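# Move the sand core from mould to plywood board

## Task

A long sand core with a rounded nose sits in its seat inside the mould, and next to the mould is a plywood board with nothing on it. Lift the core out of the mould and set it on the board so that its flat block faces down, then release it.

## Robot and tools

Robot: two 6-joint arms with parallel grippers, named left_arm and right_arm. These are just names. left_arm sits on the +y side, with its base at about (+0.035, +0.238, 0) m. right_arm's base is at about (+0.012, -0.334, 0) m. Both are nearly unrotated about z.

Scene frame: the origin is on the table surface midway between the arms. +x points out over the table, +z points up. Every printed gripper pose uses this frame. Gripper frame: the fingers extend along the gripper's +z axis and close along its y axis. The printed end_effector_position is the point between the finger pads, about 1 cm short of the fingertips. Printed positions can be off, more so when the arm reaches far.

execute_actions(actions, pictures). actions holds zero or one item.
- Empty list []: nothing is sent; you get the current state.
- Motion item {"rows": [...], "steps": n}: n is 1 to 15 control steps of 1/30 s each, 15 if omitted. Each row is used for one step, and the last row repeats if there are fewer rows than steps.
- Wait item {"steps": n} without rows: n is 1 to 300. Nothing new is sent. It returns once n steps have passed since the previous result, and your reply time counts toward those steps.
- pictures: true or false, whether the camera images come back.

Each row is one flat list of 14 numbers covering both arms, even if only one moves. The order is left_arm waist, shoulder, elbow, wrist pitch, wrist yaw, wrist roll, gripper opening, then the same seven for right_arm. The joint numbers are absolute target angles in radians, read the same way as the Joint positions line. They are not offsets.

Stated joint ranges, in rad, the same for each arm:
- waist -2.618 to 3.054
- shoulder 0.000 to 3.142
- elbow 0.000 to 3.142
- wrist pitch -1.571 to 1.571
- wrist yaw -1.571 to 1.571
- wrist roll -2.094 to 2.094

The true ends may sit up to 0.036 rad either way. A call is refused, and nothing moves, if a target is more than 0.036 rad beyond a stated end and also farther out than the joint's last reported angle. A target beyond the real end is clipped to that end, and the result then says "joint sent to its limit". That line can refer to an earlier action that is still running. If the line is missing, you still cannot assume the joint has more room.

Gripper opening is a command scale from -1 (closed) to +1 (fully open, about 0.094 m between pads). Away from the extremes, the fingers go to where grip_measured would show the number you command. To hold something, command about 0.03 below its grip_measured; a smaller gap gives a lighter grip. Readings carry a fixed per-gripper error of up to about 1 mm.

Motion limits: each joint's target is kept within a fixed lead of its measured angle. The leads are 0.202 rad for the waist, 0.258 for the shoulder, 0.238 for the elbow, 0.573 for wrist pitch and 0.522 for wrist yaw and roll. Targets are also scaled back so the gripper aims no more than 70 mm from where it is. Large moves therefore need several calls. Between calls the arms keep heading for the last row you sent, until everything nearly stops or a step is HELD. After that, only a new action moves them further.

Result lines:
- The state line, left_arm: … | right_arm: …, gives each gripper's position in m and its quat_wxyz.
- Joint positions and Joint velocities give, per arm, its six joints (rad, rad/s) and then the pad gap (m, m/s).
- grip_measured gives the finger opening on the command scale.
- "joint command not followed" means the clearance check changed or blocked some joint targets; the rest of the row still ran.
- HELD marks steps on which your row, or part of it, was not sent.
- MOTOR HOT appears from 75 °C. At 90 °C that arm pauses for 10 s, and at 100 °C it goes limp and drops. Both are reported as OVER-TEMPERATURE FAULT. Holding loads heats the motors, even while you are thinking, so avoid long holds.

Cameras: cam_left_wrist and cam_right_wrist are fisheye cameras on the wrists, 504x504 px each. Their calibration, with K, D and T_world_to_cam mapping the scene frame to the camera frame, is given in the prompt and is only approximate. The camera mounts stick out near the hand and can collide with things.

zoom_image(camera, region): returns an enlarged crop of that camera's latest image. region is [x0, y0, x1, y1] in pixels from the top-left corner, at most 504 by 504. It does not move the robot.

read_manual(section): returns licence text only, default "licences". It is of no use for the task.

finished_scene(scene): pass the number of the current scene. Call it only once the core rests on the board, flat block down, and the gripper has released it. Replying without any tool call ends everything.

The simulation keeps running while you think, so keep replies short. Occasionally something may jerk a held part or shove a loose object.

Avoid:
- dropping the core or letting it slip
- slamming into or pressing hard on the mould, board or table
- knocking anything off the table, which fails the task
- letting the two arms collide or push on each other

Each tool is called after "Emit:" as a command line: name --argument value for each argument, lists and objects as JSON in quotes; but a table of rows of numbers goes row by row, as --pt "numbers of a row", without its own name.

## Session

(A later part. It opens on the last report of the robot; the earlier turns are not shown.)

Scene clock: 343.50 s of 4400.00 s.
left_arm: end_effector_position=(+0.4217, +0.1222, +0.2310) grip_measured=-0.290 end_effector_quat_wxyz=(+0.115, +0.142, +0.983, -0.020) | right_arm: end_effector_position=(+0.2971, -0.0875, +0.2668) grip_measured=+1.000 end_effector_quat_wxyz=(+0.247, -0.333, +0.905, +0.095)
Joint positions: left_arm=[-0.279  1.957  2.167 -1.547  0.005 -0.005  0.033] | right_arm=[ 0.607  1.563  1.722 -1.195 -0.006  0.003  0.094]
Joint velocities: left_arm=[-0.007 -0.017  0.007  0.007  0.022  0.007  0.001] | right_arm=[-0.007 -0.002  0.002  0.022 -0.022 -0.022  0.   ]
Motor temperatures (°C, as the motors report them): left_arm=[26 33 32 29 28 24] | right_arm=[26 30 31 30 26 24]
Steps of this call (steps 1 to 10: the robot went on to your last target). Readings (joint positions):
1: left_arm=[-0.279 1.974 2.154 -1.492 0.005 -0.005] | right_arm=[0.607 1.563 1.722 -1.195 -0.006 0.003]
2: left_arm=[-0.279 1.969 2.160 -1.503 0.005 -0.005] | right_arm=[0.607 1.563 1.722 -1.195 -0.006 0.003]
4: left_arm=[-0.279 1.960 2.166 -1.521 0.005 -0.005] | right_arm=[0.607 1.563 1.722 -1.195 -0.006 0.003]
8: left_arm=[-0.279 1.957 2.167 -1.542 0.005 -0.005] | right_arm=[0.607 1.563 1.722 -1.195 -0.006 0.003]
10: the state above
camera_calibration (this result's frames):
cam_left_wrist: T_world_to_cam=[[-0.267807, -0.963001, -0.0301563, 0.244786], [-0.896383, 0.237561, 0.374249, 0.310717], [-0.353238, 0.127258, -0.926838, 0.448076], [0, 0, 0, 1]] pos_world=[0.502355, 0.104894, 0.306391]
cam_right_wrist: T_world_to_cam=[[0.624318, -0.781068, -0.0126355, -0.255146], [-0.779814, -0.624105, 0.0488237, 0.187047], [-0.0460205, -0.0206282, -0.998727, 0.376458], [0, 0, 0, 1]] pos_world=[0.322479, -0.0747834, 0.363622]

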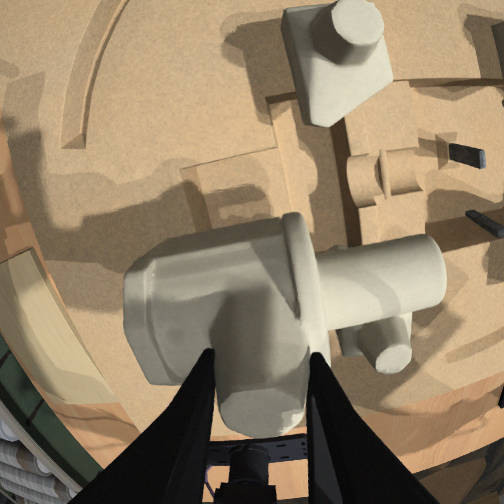

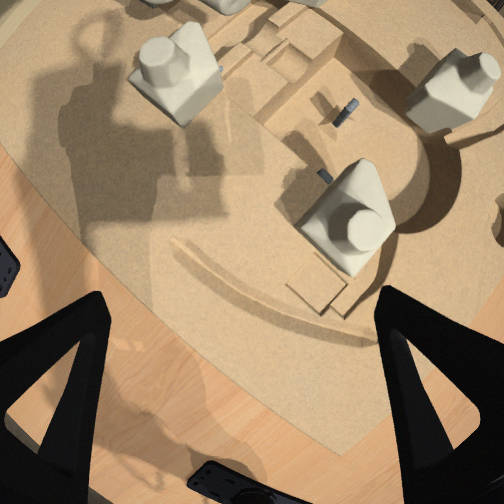

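Emit:
execute_actions --actions '[{"rows": [[-0.281,1.908,2.212,-1.522,0,0,-0.33,0.6,1.55,1.75,-1.2,0,0,1],[-0.277,1.907,2.211,-1.521,0,0,-0.33,0.6,1.55,1.75,-1.2,0,0,1],[-0.270,1.906,2.208,-1.519,0,0,-0.33,0.6,1.55,1.75,-1.2,0,0,1],[-0.262,1.904,2.204,-1.517,0,0,-0.33,0.6,1.55,1.75,-1.2,0,0,1],[-0.250,1.901,2.199,-1.515,0,0,-0.33,0.6,1.55,1.75,-1.2,0,0,1],[-0.236,1.899,2.193,-1.512,0,0,-0.33,0.6,1.55,1.75,-1.2,0,0,1],[-0.220,1.895,2.186,-1.508,0,0,-0.33,0.6,1.55,1.75,-1.2,0,0,1],[-0.202,1.891,2.177,-1.504,0,0,-0.33,0.6,1.55,1.75,-1.2,0,0,1],[-0.181,1.887,2.168,-1.499,0,0,-0.33,0.6,1.55,1.75,-1.2,0,0,1],[-0.159,1.882,2.158,-1.494,0,0,-0.33,0.6,1.55,1.75,-1.2,0,0,1],[-0.134,1.877,2.147,-1.488,0,0,-0.33,0.6,1.55,1.75,-1.2,0,0,1],[-0.108,1.872,2.136,-1.482,0,0,-0.33,0.6,1.55,1.75,-1.2,0,0,1],[-0.079,1.866,2.123,-1.475,0,0,-0.33,0.6,1.55,1.75,-1.2,0,0,1],[-0.049,1.860,2.110,-1.469,0,0,-0.33,0.6,1.55,1.75,-1.2,0,0,1],[-0.018,1.854,2.096,-1.462,0,0,-0.33,0.6,1.55,1.75,-1.2,0,0,1]], "steps": 15}]' --pictures false

Emit:
execute_actions --actions '[{"rows": [[0.014,1.847,2.082,-1.454,0,0,-0.33,0.6,1.55,1.75,-1.2,0,0,1],[0.048,1.840,2.067,-1.446,0,0,-0.33,0.6,1.55,1.75,-1.2,0,0,1],[0.083,1.833,2.051,-1.438,0,0,-0.33,0.6,1.55,1.75,-1.2,0,0,1],[0.118,1.825,2.036,-1.430,0,0,-0.33,0.6,1.55,1.75,-1.2,0,0,1],[0.154,1.818,2.020,-1.422,0,0,-0.33,0.6,1.55,1.75,-1.2,0,0,1],[0.190,1.810,2.003,-1.414,0,0,-0.33,0.6,1.55,1.75,-1.2,0,0,1],[0.227,1.803,1.987,-1.405,0,0,-0.33,0.6,1.55,1.75,-1.2,0,0,1],[0.264,1.795,1.971,-1.397,0,0,-0.33,0.6,1.55,1.75,-1.2,0,0,1],[0.301,1.788,1.955,-1.388,0,0,-0.33,0.6,1.55,1.75,-1.2,0,0,1],[0.337,1.780,1.938,-1.380,0,0,-0.33,0.6,1.55,1.75,-1.2,0,0,1],[0.373,1.773,1.922,-1.372,0,0,-0.33,0.6,1.55,1.75,-1.2,0,0,1],[0.408,1.765,1.907,-1.364,0,0,-0.33,0.6,1.55,1.75,-1.2,0,0,1],[0.443,1.758,1.891,-1.356,0,0,-0.33,0.6,1.55,1.75,-1.2,0,0,1],[0.477,1.751,1.876,-1.348,0,0,-0.33,0.6,1.55,1.75,-1.2,0,0,1],[0.509,1.745,1.862,-1.341,0,0,-0.33,0.6,1.55,1.75,-1.2,0,0,1]], "steps": 15}]' --pictures false

Emit:
execute_actions --actions '[{"rows": [[0.540,1.738,1.848,-1.333,0,0,-0.33,0.6,1.55,1.75,-1.2,0,0,1],[0.570,1.732,1.835,-1.327,0,0,-0.33,0.6,1.55,1.75,-1.2,0,0,1],[0.599,1.726,1.822,-1.320,0,0,-0.33,0.6,1.55,1.75,-1.2,0,0,1],[0.625,1.721,1.811,-1.314,0,0,-0.33,0.6,1.55,1.75,-1.2,0,0,1],[0.650,1.716,1.800,-1.308,0,0,-0.33,0.6,1.55,1.75,-1.2,0,0,1],[0.672,1.711,1.790,-1.303,0,0,-0.33,0.6,1.55,1.75,-1.2,0,0,1],[0.693,1.707,1.781,-1.298,0,0,-0.33,0.6,1.55,1.75,-1.2,0,0,1],[0.711,1.703,1.772,-1.294,0,0,-0.33,0.6,1.55,1.75,-1.2,0,0,1],[0.727,1.699,1.765,-1.290,0,0,-0.33,0.6,1.55,1.75,-1.2,0,0,1],[0.741,1.697,1.759,-1.287,0,0,-0.33,0.6,1.55,1.75,-1.2,0,0,1],[0.753,1.694,1.754,-1.285,0,0,-0.33,0.6,1.55,1.75,-1.2,0,0,1],[0.762,1.692,1.750,-1.283,0,0,-0.33,0.6,1.55,1.75,-1.2,0,0,1],[0.768,1.691,1.747,-1.281,0,0,-0.33,0.6,1.55,1.75,-1.2,0,0,1],[0.772,1.690,1.746,-1.280,0,0,-0.33,0.6,1.55,1.75,-1.2,0,0,1],[0.773,1.690,1.745,-1.280,0,0,-0.33,0.6,1.55,1.75,-1.2,0,0,1]], "steps": 15}]' --pictures false

Emit:
execute_actions --actions '[{"steps": 12}]'

Scene clock: 423.97 s of 4400.00 s.
left_arm: end_effector_position=(+0.4319, +0.1964, +0.2257) grip_measured=-0.291 end_effector_quat_wxyz=(+0.113, +0.047, +0.992, -0.015) | right_arm: end_effector_position=(+0.2971, -0.0875, +0.2668) grip_measured=+1.000 end_effector_quat_wxyz=(+0.247, -0.333, +0.905, +0.095)
Joint positions: left_arm=[-0.087  1.93   2.106 -1.519  0.018 -0.005  0.033] | right_arm=[ 0.607  1.563  1.722 -1.195 -0.006  0.003  0.094]
Joint velocities: left_arm=[ 0.886 -0.188 -0.388  0.081  0.081 -0.051 -0.001] | right_arm=[ 0.007 -0.007  0.002 -0.051 -0.066 -0.051  0.   ]
Motor temperatures (°C, as the motors report them): left_arm=[26 35 32 29 28 24] | right_arm=[26 30 31 30 26 24]
Steps of this call (steps 1 to 30: the robot went on to your last target; steps 31 to 90: nothing new was sent; then 76.97 s passed at rest; steps 91 to 105: all 15 steps of this action). Readings (joint positions):
91: left_arm=[-0.279 1.957 2.167 -1.549 0.005 -0.005] | right_arm=[0.607 1.563 1.722 -1.195 -0.006 0.003]
92: left_arm=[-0.279 1.957 2.167 -1.549 0.005 -0.005] | right_arm=[0.607 1.563 1.722 -1.195 -0.006 0.003]
94: left_arm=[-0.278 1.957 2.167 -1.549 0.005 -0.005] | right_arm=[0.607 1.563 1.722 -1.195 -0.006 0.003]
98: left_arm=[-0.253 1.957 2.167 -1.549 0.013 -0.005] | right_arm=[0.607 1.563 1.722 -1.195 -0.006 0.003]
105: the state above

Scene clock: 424.47 s of 4400.00 s.
left_arm: end_effector_position=(+0.3794, +0.3991, +0.2038) grip_measured=-0.291 end_effector_quat_wxyz=(+0.106, -0.218, +0.970, +0.020) | right_arm: end_effector_position=(+0.2971, -0.0875, +0.2668) grip_measured=+1.000 end_effector_quat_wxyz=(+0.247, -0.333, +0.905, +0.095)
Joint positions: left_arm=[ 0.45   1.823  1.873 -1.405  0.007 -0.005  0.033] | right_arm=[ 0.607  1.563  1.722 -1.195 -0.006  0.003  0.094]
Joint velocities: left_arm=[ 0.969 -0.217 -0.437  0.227  0.051 -0.037 -0.   ] | right_arm=[-0.002 -0.007 -0.002 -0.037  0.037 -0.081  0.   ]
Motor temperatures (°C, as the motors report them): left_arm=[26 35 32 29 28 24] | right_arm=[26 30 31 30 26 24]
Steps of this call (steps 1 to 15: all 15 steps of this action). Readings (joint positions):
1: left_arm=[-0.054 1.924 2.093 -1.514 0.018 -0.005] | right_arm=[0.607 1.563 1.722 -1.195 -0.006 0.003]
2: left_arm=[-0.021 1.918 2.079 -1.507 0.018 -0.005] | right_arm=[0.607 1.563 1.722 -1.195 -0.006 0.003]
4: left_arm=[0.049 1.905 2.049 -1.493 0.017 -0.005] | right_arm=[0.607 1.563 1.722 -1.195 -0.006 0.003]
8: left_arm=[0.194 1.876 1.985 -1.461 0.014 -0.005] | right_arm=[0.607 1.563 1.722 -1.195 -0.006 0.003]
15: the state above

Scene clock: 424.97 s of 4400.00 s.
left_arm: end_effector_position=(+0.2992, +0.4907, +0.1903) grip_measured=-0.291 end_effector_quat_wxyz=(+0.097, -0.370, +0.923, +0.041) | right_arm: end_effector_position=(+0.2971, -0.0875, +0.2668) grip_measured=+1.000 end_effector_quat_wxyz=(+0.247, -0.333, +0.905, +0.095)
Joint positions: left_arm=[ 0.769  1.753  1.732 -1.339 -0.004 -0.005  0.033] | right_arm=[ 0.607  1.563  1.722 -1.195 -0.006  0.003  0.094]
Joint velocities: left_arm=[ 0.125 -0.032 -0.046  0.037 -0.037 -0.037  0.   ] | right_arm=[ 0.007  0.002 -0.012  0.037 -0.022  0.007  0.   ]
Motor temperatures (°C, as the motors report them): left_arm=[26 35 32 29 28 24] | right_arm=[26 30 31 30 26 24]
Steps of this call (steps 1 to 15: all 15 steps of this action). Readings (joint positions):
1: left_arm=[0.484 1.816 1.859 -1.398 0.006 -0.005] | right_arm=[0.607 1.563 1.722 -1.195 -0.006 0.003]
2: left_arm=[0.516 1.809 1.844 -1.391 0.005 -0.005] | right_arm=[0.607 1.563 1.722 -1.195 -0.006 0.003]
4: left_arm=[0.578 1.796 1.817 -1.378 0.003 -0.005] | right_arm=[0.607 1.563 1.722 -1.195 -0.006 0.003]
8: left_arm=[0.678 1.774 1.773 -1.357 -0.001 -0.005] | right_arm=[0.607 1.563 1.722 -1.195 -0.006 0.003]
15: the state above

Scene clock: 425.37 s of 4400.00 s.
left_arm: end_effector_position=(+0.3000, +0.4929, +0.1907) grip_measured=-0.291 end_effector_quat_wxyz=(+0.102, -0.372, +0.922, +0.042) | right_arm: end_effector_position=(+0.2971, -0.0875, +0.2668) grip_measured=+1.000 end_effector_quat_wxyz=(+0.247, -0.333, +0.905, +0.095)
Joint positions: left_arm=[ 0.773  1.751  1.73  -1.328 -0.002 -0.005  0.033] | right_arm=[ 0.607  1.563  1.722 -1.195 -0.006  0.003  0.094]
Joint velocities: left_arm=[-0.012  0.002 -0.022  0.066 -0.007  0.022  0.   ] | right_arm=[-0.007  0.007 -0.027  0.007  0.022 -0.051  0.   ]
Motor temperatures (°C, as the motors report them): left_arm=[26 35 32 29 28 24] | right_arm=[26 30 31 30 26 24]
Steps of this call (steps 1 to 12: the robot went on to your last target). Readings (joint positions):
1: left_arm=[0.772 1.752 1.731 -1.337 -0.004 -0.005] | right_arm=[0.607 1.563 1.722 -1.195 -0.006 0.003]
2: left_arm=[0.773 1.752 1.730 -1.336 -0.004 -0.005] | right_arm=[0.607 1.563 1.722 -1.195 -0.006 0.003]
4: left_arm=[0.773 1.751 1.730 -1.334 -0.003 -0.005] | right_arm=[0.607 1.563 1.722 -1.195 -0.006 0.003]
8: left_arm=[0.773 1.751 1.730 -1.329 -0.002 -0.005] | right_arm=[0.607 1.563 1.722 -1.195 -0.006 0.003]
12: the state above
camera_calibration (this result's frames):
cam_left_wrist: T_world_to_cam=[[0.704074, -0.709115, -0.0378939, 0.152712], [-0.644686, -0.660655, 0.384597, 0.493924], [-0.297758, -0.246355, -0.922306, 0.487191], [0, 0, 0, 1]] pos_world=[0.35597, 0.554626, 0.265165]
cam_right_wrist: T_world_to_cam=[[0.624318, -0.781068, -0.0126355, -0.255146], [-0.779814, -0.624105, 0.0488237, 0.187047], [-0.0460205, -0.0206282, -0.998727, 0.376458], [0, 0, 0, 1]] pos_world=[0.322479, -0.0747834, 0.363622]

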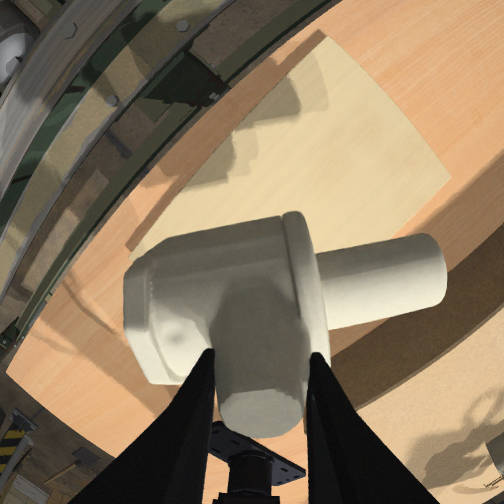

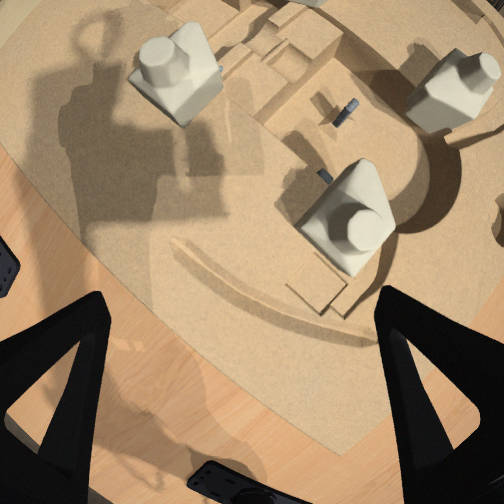

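Emit:
execute_actions --actions '[{"rows": [[0.77,1.689,1.744,-1.277,0,0,-0.33,0.6,1.55,1.75,-1.2,0,0,1],[0.77,1.687,1.741,-1.272,0,0,-0.33,0.6,1.55,1.75,-1.2,0,0,1],[0.77,1.685,1.737,-1.266,0,0,-0.33,0.6,1.55,1.75,-1.2,0,0,1],[0.77,1.683,1.730,-1.258,0,0,-0.33,0.6,1.55,1.75,-1.2,0,0,1],[0.77,1.681,1.722,-1.249,0,0,-0.33,0.6,1.55,1.75,-1.2,0,0,1],[0.77,1.679,1.713,-1.238,0,0,-0.33,0.6,1.55,1.75,-1.2,0,0,1],[0.77,1.677,1.701,-1.226,0,0,-0.33,0.6,1.55,1.75,-1.2,0,0,1],[0.77,1.675,1.689,-1.213,0,0,-0.33,0.6,1.55,1.75,-1.2,0,0,1],[0.77,1.673,1.675,-1.199,0,0,-0.33,0.6,1.55,1.75,-1.2,0,0,1],[0.77,1.671,1.660,-1.184,0,0,-0.33,0.6,1.55,1.75,-1.2,0,0,1],[0.77,1.669,1.644,-1.168,0,0,-0.33,0.6,1.55,1.75,-1.2,0,0,1],[0.77,1.667,1.628,-1.151,0,0,-0.33,0.6,1.55,1.75,-1.2,0,0,1],[0.77,1.665,1.610,-1.134,0,0,-0.33,0.6,1.55,1.75,-1.2,0,0,1],[0.77,1.663,1.593,-1.116,0,0,-0.33,0.6,1.55,1.75,-1.2,0,0,1],[0.77,1.661,1.575,-1.098,0,0,-0.33,0.6,1.55,1.75,-1.2,0,0,1]], "steps": 15}]' --pictures false

Emit:
execute_actions --actions '[{"rows": [[0.77,1.660,1.557,-1.081,0,0,-0.33,0.6,1.55,1.75,-1.2,0,0,1],[0.77,1.659,1.540,-1.064,0,0,-0.33,0.6,1.55,1.75,-1.2,0,0,1],[0.77,1.658,1.522,-1.047,0,0,-0.33,0.6,1.55,1.75,-1.2,0,0,1],[0.77,1.657,1.506,-1.031,0,0,-0.33,0.6,1.55,1.75,-1.2,0,0,1],[0.77,1.656,1.490,-1.015,0,0,-0.33,0.6,1.55,1.75,-1.2,0,0,1],[0.77,1.655,1.475,-1.000,0,0,-0.33,0.6,1.55,1.75,-1.2,0,0,1],[0.77,1.655,1.461,-0.986,0,0,-0.33,0.6,1.55,1.75,-1.2,0,0,1],[0.77,1.655,1.449,-0.974,0,0,-0.33,0.6,1.55,1.75,-1.2,0,0,1],[0.77,1.655,1.437,-0.963,0,0,-0.33,0.6,1.55,1.75,-1.2,0,0,1],[0.77,1.655,1.428,-0.953,0,0,-0.33,0.6,1.55,1.75,-1.2,0,0,1],[0.77,1.655,1.420,-0.945,0,0,-0.33,0.6,1.55,1.75,-1.2,0,0,1],[0.77,1.655,1.413,-0.938,0,0,-0.33,0.6,1.55,1.75,-1.2,0,0,1],[0.77,1.655,1.409,-0.934,0,0,-0.33,0.6,1.55,1.75,-1.2,0,0,1],[0.77,1.655,1.406,-0.931,0,0,-0.33,0.6,1.55,1.75,-1.2,0,0,1],[0.77,1.655,1.405,-0.930,0,0,-0.33,0.6,1.55,1.75,-1.2,0,0,1]], "steps": 15}]' --pictures false

Emit:
execute_actions --actions '[{"steps": 12}]'

Scene clock: 462.37 s of 4400.00 s.
left_arm: end_effector_position=(+0.2994, +0.4923, +0.1660) grip_measured=-0.291 end_effector_quat_wxyz=(+0.108, -0.371, +0.921, +0.044) | right_arm: end_effector_position=(+0.2971, -0.0875, +0.2668) grip_measured=+1.000 end_effector_quat_wxyz=(+0.247, -0.333, +0.905, +0.095)
Joint positions: left_arm=[ 0.773  1.72   1.592 -1.209 -0.002 -0.005  0.033] | right_arm=[ 0.607  1.563  1.722 -1.195 -0.006  0.003  0.094]
Joint velocities: left_arm=[-0.007 -0.037 -0.53   0.388  0.051  0.037 -0.   ] | right_arm=[-0.007  0.002 -0.017  0.022 -0.022  0.022  0.   ]
Motor temperatures (°C, as the motors report them): left_arm=[26 36 31 30 27 24] | right_arm=[26 30 31 30 26 24]
Steps of this call (steps 1 to 30: the robot went on to your last target; steps 31 to 90: nothing new was sent; then 33.50 s passed at rest; steps 91 to 105: all 15 steps of this action). Readings (joint positions):
91: left_arm=[0.773 1.751 1.730 -1.327 -0.002 -0.005] | right_arm=[0.607 1.563 1.722 -1.195 -0.006 0.003]
92: left_arm=[0.773 1.751 1.730 -1.327 -0.002 -0.005] | right_arm=[0.607 1.563 1.722 -1.195 -0.006 0.003]
94: left_arm=[0.773 1.750 1.728 -1.322 -0.002 -0.005] | right_arm=[0.607 1.563 1.722 -1.195 -0.006 0.003]
98: left_arm=[0.773 1.737 1.696 -1.293 -0.002 -0.005] | right_arm=[0.607 1.563 1.722 -1.195 -0.006 0.003]
105: the state above

Scene clock: 462.87 s of 4400.00 s.
left_arm: end_effector_position=(+0.2984, +0.4914, +0.1149) grip_measured=-0.291 end_effector_quat_wxyz=(+0.104, -0.372, +0.922, +0.043) | right_arm: end_effector_position=(+0.2971, -0.0875, +0.2668) grip_measured=+1.000 end_effector_quat_wxyz=(+0.247, -0.333, +0.905, +0.095)
Joint positions: left_arm=[ 0.773  1.72   1.389 -1.014 -0.002 -0.005  0.033] | right_arm=[ 0.607  1.563  1.722 -1.195 -0.006  0.003  0.094]
Joint velocities: left_arm=[ 0.002 -0.012 -0.105  0.154 -0.022 -0.007 -0.001] | right_arm=[ 0.007  0.002  0.007  0.007 -0.037 -0.022  0.   ]
Motor temperatures (°C, as the motors report them): left_arm=[26 36 31 30 27 24] | right_arm=[26 30 31 30 26 24]
Steps of this call (steps 1 to 15: all 15 steps of this action). Readings (joint positions):
1: left_arm=[0.773 1.720 1.574 -1.194 -0.002 -0.005] | right_arm=[0.607 1.563 1.722 -1.195 -0.006 0.003]
2: left_arm=[0.773 1.720 1.556 -1.179 -0.002 -0.005] | right_arm=[0.607 1.563 1.722 -1.195 -0.006 0.003]
4: left_arm=[0.773 1.720 1.519 -1.147 -0.002 -0.005] | right_arm=[0.607 1.563 1.722 -1.195 -0.006 0.003]
8: left_arm=[0.773 1.720 1.453 -1.087 -0.002 -0.005] | right_arm=[0.607 1.563 1.722 -1.195 -0.006 0.003]
15: the state above

Scene clock: 463.27 s of 4400.00 s.
left_arm: end_effector_position=(+0.3033, +0.4960, +0.1156) grip_measured=-0.291 end_effector_quat_wxyz=(+0.117, -0.371, +0.920, +0.048) | right_arm: end_effector_position=(+0.2971, -0.0875, +0.2668) grip_measured=+1.000 end_effector_quat_wxyz=(+0.247, -0.333, +0.905, +0.095)
Joint positions: left_arm=[ 0.773  1.72   1.386 -0.983 -0.002 -0.005  0.033] | right_arm=[ 0.607  1.563  1.722 -1.195 -0.006  0.003  0.094]
Joint velocities: left_arm=[ 0.007 -0.012 -0.012  0.037 -0.022 -0.037 -0.   ] | right_arm=[-0.012 -0.002 -0.002  0.007  0.007 -0.037  0.   ]
Motor temperatures (°C, as the motors report them): left_arm=[26 36 31 30 27 24] | right_arm=[26 30 31 30 26 24]
Steps of this call (steps 1 to 12: the robot went on to your last target). Readings (joint positions):
1: left_arm=[0.773 1.720 1.387 -1.009 -0.002 -0.005] | right_arm=[0.607 1.563 1.722 -1.195 -0.006 0.003]
2: left_arm=[0.773 1.720 1.386 -1.005 -0.002 -0.005] | right_arm=[0.607 1.563 1.722 -1.195 -0.006 0.003]
4: left_arm=[0.773 1.720 1.386 -0.997 -0.002 -0.005] | right_arm=[0.607 1.563 1.722 -1.195 -0.006 0.003]
8: left_arm=[0.773 1.720 1.386 -0.986 -0.002 -0.005] | right_arm=[0.607 1.563 1.722 -1.195 -0.006 0.003]
12: the state above
camera_calibration (this result's frames):
cam_left_wrist: T_world_to_cam=[[0.704955, -0.708274, -0.0372232, 0.149015], [-0.653358, -0.668926, 0.354488, 0.537168], [-0.275974, -0.225578, -0.934319, 0.404171], [0, 0, 0, 1]] pos_world=[0.357455, 0.556042, 0.192752]
cam_right_wrist: T_world_to_cam=[[0.624318, -0.781068, -0.0126355, -0.255146], [-0.779814, -0.624105, 0.0488237, 0.187047], [-0.0460205, -0.0206282, -0.998727, 0.376458], [0, 0, 0, 1]] pos_world=[0.322479, -0.0747834, 0.363622]

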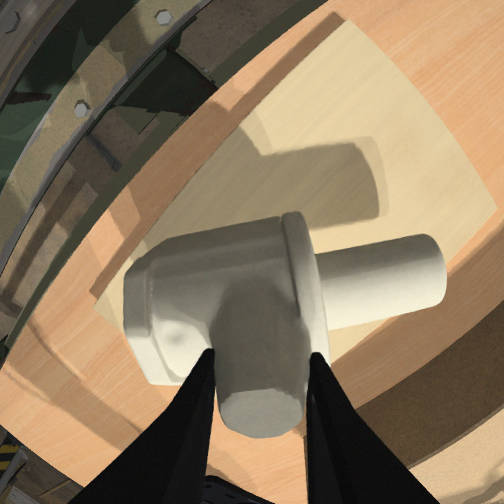

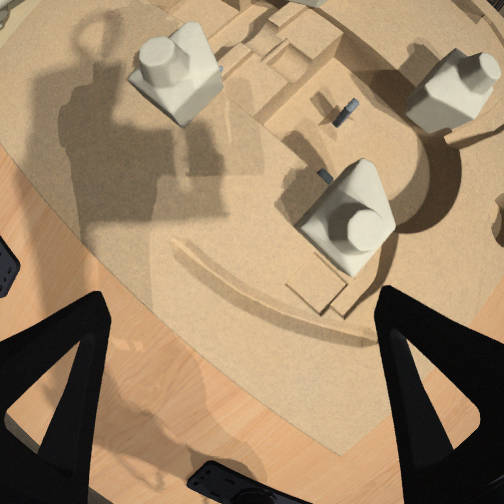

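Emit:
execute_actions --actions '[{"rows": [[0.77,1.655,1.401,-0.922,0,0,-0.33,0.6,1.55,1.75,-1.2,0,0,1],[0.77,1.655,1.397,-0.915,0,0,-0.33,0.6,1.55,1.75,-1.2,0,0,1],[0.77,1.655,1.393,-0.908,0,0,-0.33,0.6,1.55,1.75,-1.2,0,0,1],[0.77,1.655,1.389,-0.902,0,0,-0.33,0.6,1.55,1.75,-1.2,0,0,1],[0.77,1.655,1.385,-0.896,0,0,-0.33,0.6,1.55,1.75,-1.2,0,0,1],[0.77,1.655,1.380,-0.890,0,0,-0.33,0.6,1.55,1.75,-1.2,0,0,1],[0.77,1.655,1.375,-0.884,0,0,-0.33,0.6,1.55,1.75,-1.2,0,0,1],[0.77,1.655,1.370,-0.878,0,0,-0.33,0.6,1.55,1.75,-1.2,0,0,1],[0.77,1.655,1.365,-0.872,0,0,-0.33,0.6,1.55,1.75,-1.2,0,0,1],[0.77,1.655,1.360,-0.866,0,0,-0.33,0.6,1.55,1.75,-1.2,0,0,1],[0.77,1.655,1.355,-0.860,0,0,-0.33,0.6,1.55,1.75,-1.2,0,0,1],[0.77,1.655,1.350,-0.855,0,0,-0.33,0.6,1.55,1.75,-1.2,0,0,1],[0.77,1.655,1.345,-0.850,0,0,-0.33,0.6,1.55,1.75,-1.2,0,0,1],[0.77,1.655,1.340,-0.845,0,0,-0.33,0.6,1.55,1.75,-1.2,0,0,1]], "steps": 15}]' --pictures false

Emit:
execute_actions --actions '[{"steps": 10}]'

Scene clock: 478.80 s of 4400.00 s.
left_arm: end_effector_position=(+0.3056, +0.4981, +0.1070) grip_measured=-0.291 end_effector_quat_wxyz=(+0.130, -0.370, +0.918, +0.053) | right_arm: end_effector_position=(+0.2971, -0.0875, +0.2668) grip_measured=+1.000 end_effector_quat_wxyz=(+0.247, -0.333, +0.905, +0.095)
Joint positions: left_arm=[ 0.773  1.711  1.334 -0.912 -0.002 -0.005  0.033] | right_arm=[ 0.607  1.563  1.722 -1.195 -0.006  0.003  0.094]
Joint velocities: left_arm=[-0.007 -0.071 -0.081  0.037  0.081 -0.066 -0.001] | right_arm=[ 0.012  0.002  0.007 -0.007  0.007 -0.007  0.   ]
Motor temperatures (°C, as the motors report them): left_arm=[26 36 31 30 27 24] | right_arm=[26 30 31 30 26 24]
Steps of this call (steps 1 to 30: the robot went on to your last target; steps 31 to 90: nothing new was sent; then 12.03 s passed at rest; steps 91 to 105: all 15 steps of this action). Readings (joint positions):
91: left_arm=[0.773 1.720 1.386 -0.983 -0.002 -0.005] | right_arm=[0.607 1.563 1.722 -1.195 -0.006 0.003]
92: left_arm=[0.773 1.720 1.386 -0.981 -0.002 -0.005] | right_arm=[0.607 1.563 1.722 -1.195 -0.006 0.003]
94: left_arm=[0.773 1.720 1.383 -0.974 -0.002 -0.005] | right_arm=[0.607 1.563 1.722 -1.195 -0.006 0.003]
98: left_arm=[0.773 1.720 1.365 -0.951 -0.002 -0.005] | right_arm=[0.607 1.563 1.722 -1.195 -0.006 0.003]
105: the state above

Scene clock: 479.13 s of 4400.00 s.
left_arm: end_effector_position=(+0.3057, +0.4982, +0.1070) grip_measured=-0.291 end_effector_quat_wxyz=(+0.132, -0.370, +0.918, +0.054) | right_arm: end_effector_position=(+0.2971, -0.0875, +0.2668) grip_measured=+1.000 end_effector_quat_wxyz=(+0.247, -0.333, +0.905, +0.095)
Joint positions: left_arm=[ 0.773  1.708  1.33  -0.907 -0.002 -0.005  0.033] | right_arm=[ 0.607  1.563  1.722 -1.195 -0.006  0.003  0.094]
Joint velocities: left_arm=[ 0.002 -0.007 -0.002  0.022 -0.022 -0.037 -0.   ] | right_arm=[-0.007  0.002 -0.007 -0.066  0.007  0.095  0.   ]
Motor temperatures (°C, as the motors report them): left_arm=[26 36 31 30 27 24] | right_arm=[26 30 31 30 26 24]
Steps of this call (steps 1 to 10: the robot went on to your last target). Readings (joint positions):
1: left_arm=[0.773 1.710 1.332 -0.910 -0.002 -0.005] | right_arm=[0.607 1.563 1.722 -1.195 -0.006 0.003]
2: left_arm=[0.773 1.709 1.331 -0.909 -0.002 -0.005] | right_arm=[0.607 1.563 1.722 -1.195 -0.006 0.003]
4: left_arm=[0.773 1.709 1.330 -0.907 -0.002 -0.005] | right_arm=[0.607 1.563 1.722 -1.195 -0.006 0.003]
8: left_arm=[0.773 1.708 1.330 -0.907 -0.002 -0.005] | right_arm=[0.607 1.563 1.722 -1.195 -0.006 0.003]
10: the state above
camera_calibration (this result's frames):
cam_left_wrist: T_world_to_cam=[[0.705733, -0.707554, -0.0361649, 0.147845], [-0.661294, -0.676191, 0.32474, 0.552544], [-0.254225, -0.205264, -0.945112, 0.381641], [0, 0, 0, 1]] pos_world=[0.358078, 0.556571, 0.186607]
cam_right_wrist: T_world_to_cam=[[0.624318, -0.781068, -0.0126355, -0.255146], [-0.779814, -0.624105, 0.0488237, 0.187047], [-0.0460205, -0.0206282, -0.998727, 0.376458], [0, 0, 0, 1]] pos_world=[0.322479, -0.0747834, 0.363622]

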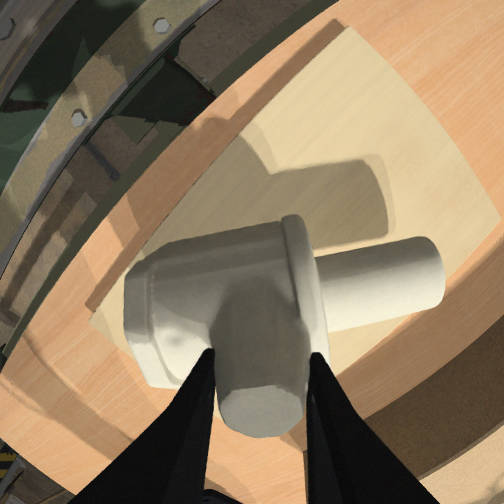

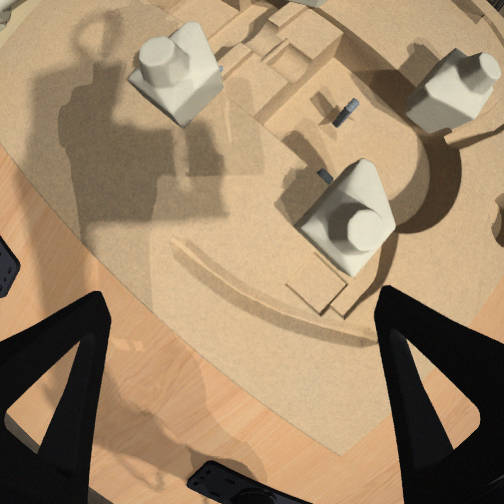

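Emit:
execute_actions --actions '[{"rows": [[0.77,1.66,1.337,-0.855,0,0,-0.33,0.6,1.55,1.75,-1.2,0,0,1],[0.77,1.665,1.334,-0.865,0,0,-0.33,0.6,1.55,1.75,-1.2,0,0,1],[0.77,1.67,1.331,-0.875,0,0,-0.33,0.6,1.55,1.75,-1.2,0,0,1],[0.77,1.675,1.328,-0.885,0,0,-0.33,0.6,1.55,1.75,-1.2,0,0,1],[0.77,1.68,1.328,-0.89,0,0,-0.32,0.6,1.55,1.75,-1.2,0,0,1],[0.77,1.68,1.328,-0.89,0,0,-0.31,0.6,1.55,1.75,-1.2,0,0,1],[0.77,1.68,1.328,-0.89,0,0,-0.30,0.6,1.55,1.75,-1.2,0,0,1],[0.77,1.68,1.328,-0.89,0,0,-0.29,0.6,1.55,1.75,-1.2,0,0,1],[0.77,1.68,1.328,-0.89,0,0,-0.27,0.6,1.55,1.75,-1.2,0,0,1],[0.77,1.68,1.328,-0.89,0,0,-0.24,0.6,1.55,1.75,-1.2,0,0,1],[0.77,1.68,1.328,-0.89,0,0,-0.2,0.6,1.55,1.75,-1.2,0,0,1],[0.77,1.68,1.328,-0.89,0,0,-0.14,0.6,1.55,1.75,-1.2,0,0,1],[0.77,1.68,1.328,-0.89,0,0,-0.07,0.6,1.55,1.75,-1.2,0,0,1],[0.77,1.68,1.328,-0.89,0,0,0.0,0.6,1.55,1.75,-1.2,0,0,1],[0.77,1.68,1.328,-0.89,0,0,0.1,0.6,1.55,1.75,-1.2,0,0,1]], "steps": 15}]'

Scene clock: 495.10 s of 4400.00 s.
left_arm: end_effector_position=(+0.3054, +0.4982, +0.1065) grip_measured=+0.048 end_effector_quat_wxyz=(+0.131, -0.370, +0.918, +0.054) | right_arm: end_effector_position=(+0.2971, -0.0875, +0.2668) grip_measured=+1.000 end_effector_quat_wxyz=(+0.247, -0.333, +0.905, +0.095)
Joint positions: left_arm=[ 0.773  1.708  1.328 -0.906 -0.003 -0.005  0.049] | right_arm=[ 0.607  1.563  1.722 -1.195 -0.006  0.003  0.094]
Joint velocities: left_arm=[-0.002 -0.002 -0.007  0.081 -0.007 -0.051  0.1  ] | right_arm=[ 0.012  0.002 -0.007 -0.037 -0.007 -0.081  0.   ]
Motor temperatures (°C, as the motors report them): left_arm=[26 36 31 31 27 24] | right_arm=[26 31 32 30 26 24]
Steps of this call (steps 1 to 15: the robot went on to your last target; steps 16 to 90: nothing new was sent; then 12.47 s passed at rest; steps 91 to 105: all 15 steps of this action). Readings (joint positions):
91: left_arm=[0.773 1.708 1.330 -0.907 -0.002 -0.005] | right_arm=[0.607 1.563 1.722 -1.195 -0.006 0.003]
92: left_arm=[0.773 1.708 1.330 -0.907 -0.002 -0.005] | right_arm=[0.607 1.563 1.722 -1.195 -0.006 0.003]
94: left_arm=[0.773 1.708 1.329 -0.907 -0.002 -0.005] | right_arm=[0.607 1.563 1.722 -1.195 -0.006 0.003]
98: left_arm=[0.773 1.708 1.328 -0.907 -0.002 -0.005] | right_arm=[0.607 1.563 1.722 -1.195 -0.006 0.003]
105: the state above
camera_calibration (this result's frames):
cam_left_wrist: T_world_to_cam=[[0.705913, -0.707317, -0.0372792, 0.147984], [-0.66065, -0.676491, 0.325424, 0.552349], [-0.255397, -0.205093, -0.944833, 0.381392], [0, 0, 0, 1]] pos_world=[0.357852, 0.556552, 0.18612]
cam_right_wrist: T_world_to_cam=[[0.624318, -0.781068, -0.0126355, -0.255146], [-0.779814, -0.624105, 0.0488237, 0.187047], [-0.0460205, -0.0206282, -0.998727, 0.376458], [0, 0, 0, 1]] pos_world=[0.322479, -0.0747834, 0.363622]

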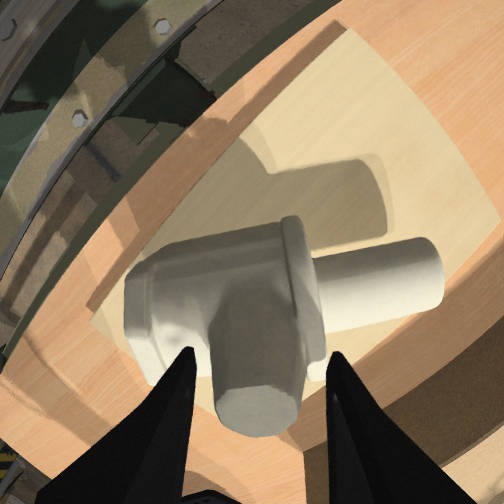

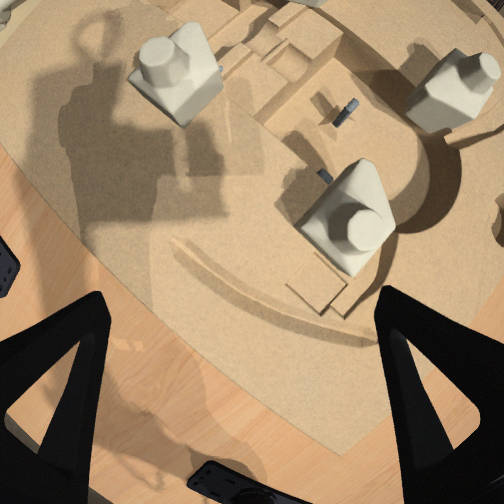

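Released and settled. Retreat upward.

Emit:
execute_actions --actions '[{"rows": [[0.77,1.68,1.34,-0.90,0,0,0.2,0.6,1.55,1.75,-1.2,0,0,1],[0.77,1.68,1.355,-0.912,0,0,0.3,0.6,1.55,1.75,-1.2,0,0,1],[0.77,1.68,1.372,-0.926,0,0,0.3,0.6,1.55,1.75,-1.2,0,0,1],[0.77,1.68,1.39,-0.942,0,0,0.3,0.6,1.55,1.75,-1.2,0,0,1],[0.77,1.68,1.41,-0.96,0,0,0.3,0.6,1.55,1.75,-1.2,0,0,1],[0.77,1.68,1.43,-0.98,0,0,0.3,0.6,1.55,1.75,-1.2,0,0,1],[0.77,1.68,1.452,-1.0,0,0,0.3,0.6,1.55,1.75,-1.2,0,0,1],[0.77,1.68,1.474,-1.02,0,0,0.3,0.6,1.55,1.75,-1.2,0,0,1],[0.77,1.68,1.496,-1.04,0,0,0.3,0.6,1.55,1.75,-1.2,0,0,1],[0.77,1.68,1.516,-1.06,0,0,0.3,0.6,1.55,1.75,-1.2,0,0,1],[0.77,1.68,1.535,-1.078,0,0,0.3,0.6,1.55,1.75,-1.2,0,0,1],[0.77,1.68,1.552,-1.092,0,0,0.3,0.6,1.55,1.75,-1.2,0,0,1],[0.77,1.68,1.565,-1.10,0,0,0.3,0.6,1.55,1.75,-1.2,0,0,1],[0.77,1.68,1.575,-1.105,0,0,0.3,0.6,1.55,1.75,-1.2,0,0,1],[0.77,1.68,1.58,-1.11,0,0,0.3,0.6,1.55,1.75,-1.2,0,0,1]], "steps": 15}]'

Scene clock: 514.37 s of 4400.00 s.
left_arm: end_effector_position=(+0.3189, +0.5111, +0.1663) grip_measured=+0.298 end_effector_quat_wxyz=(+0.164, -0.368, +0.913, +0.067) | right_arm: end_effector_position=(+0.2971, -0.0875, +0.2668) grip_measured=+1.000 end_effector_quat_wxyz=(+0.247, -0.333, +0.905, +0.095)
Joint positions: left_arm=[ 0.773  1.708  1.544 -1.049 -0.003 -0.005  0.061] | right_arm=[ 0.607  1.563  1.722 -1.195 -0.006  0.003  0.094]
Joint velocities: left_arm=[ 0.012 -0.007  0.305 -0.242 -0.066 -0.022  0.001] | right_arm=[ 0.002 -0.007 -0.007 -0.081 -0.007 -0.037  0.   ]
Motor temperatures (°C, as the motors report them): left_arm=[26 35 31 30 27 24] | right_arm=[26 31 32 30 26 24]
Steps of this call (steps 1 to 15: the robot went on to your last target; steps 16 to 90: nothing new was sent; then 15.77 s passed at rest; steps 91 to 105: all 15 steps of this action). Readings (joint positions):
91: left_arm=[0.773 1.708 1.328 -0.905 -0.003 -0.005] | right_arm=[0.607 1.563 1.722 -1.195 -0.006 0.003]
92: left_arm=[0.773 1.708 1.328 -0.905 -0.003 -0.005] | right_arm=[0.607 1.563 1.722 -1.195 -0.006 0.003]
94: left_arm=[0.773 1.708 1.336 -0.914 -0.003 -0.005] | right_arm=[0.607 1.563 1.722 -1.195 -0.006 0.003]
98: left_arm=[0.773 1.708 1.402 -0.963 -0.003 -0.005] | right_arm=[0.607 1.563 1.722 -1.195 -0.006 0.003]
105: the state above
camera_calibration (this result's frames):
cam_left_wrist: T_world_to_cam=[[0.707814, -0.705504, -0.0355511, 0.147968], [-0.675838, -0.690976, 0.256506, 0.574323], [-0.205531, -0.157532, -0.965889, 0.40728], [0, 0, 0, 1]] pos_world=[0.367124, 0.565395, 0.25133]
cam_right_wrist: T_world_to_cam=[[0.624318, -0.781068, -0.0126355, -0.255146], [-0.779814, -0.624105, 0.0488237, 0.187047], [-0.0460205, -0.0206282, -0.998727, 0.376458], [0, 0, 0, 1]] pos_world=[0.322479, -0.0747834, 0.363622]

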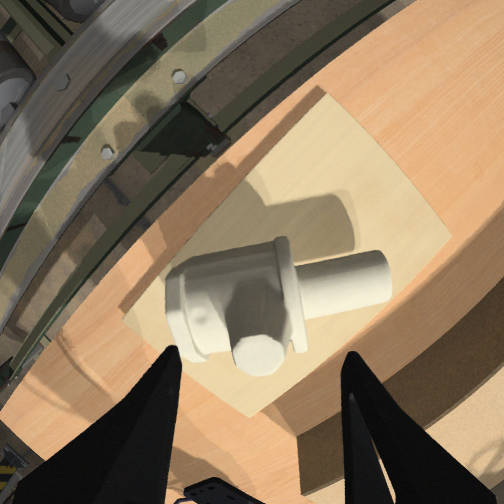

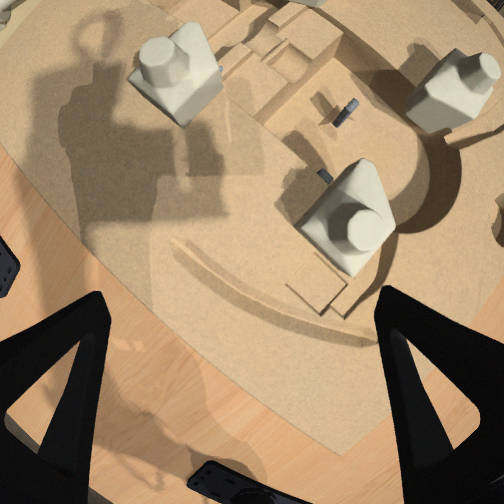

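The core lies fully on the board.

Emit:
finished_scene --scene 1

The scene is finished: the task was done.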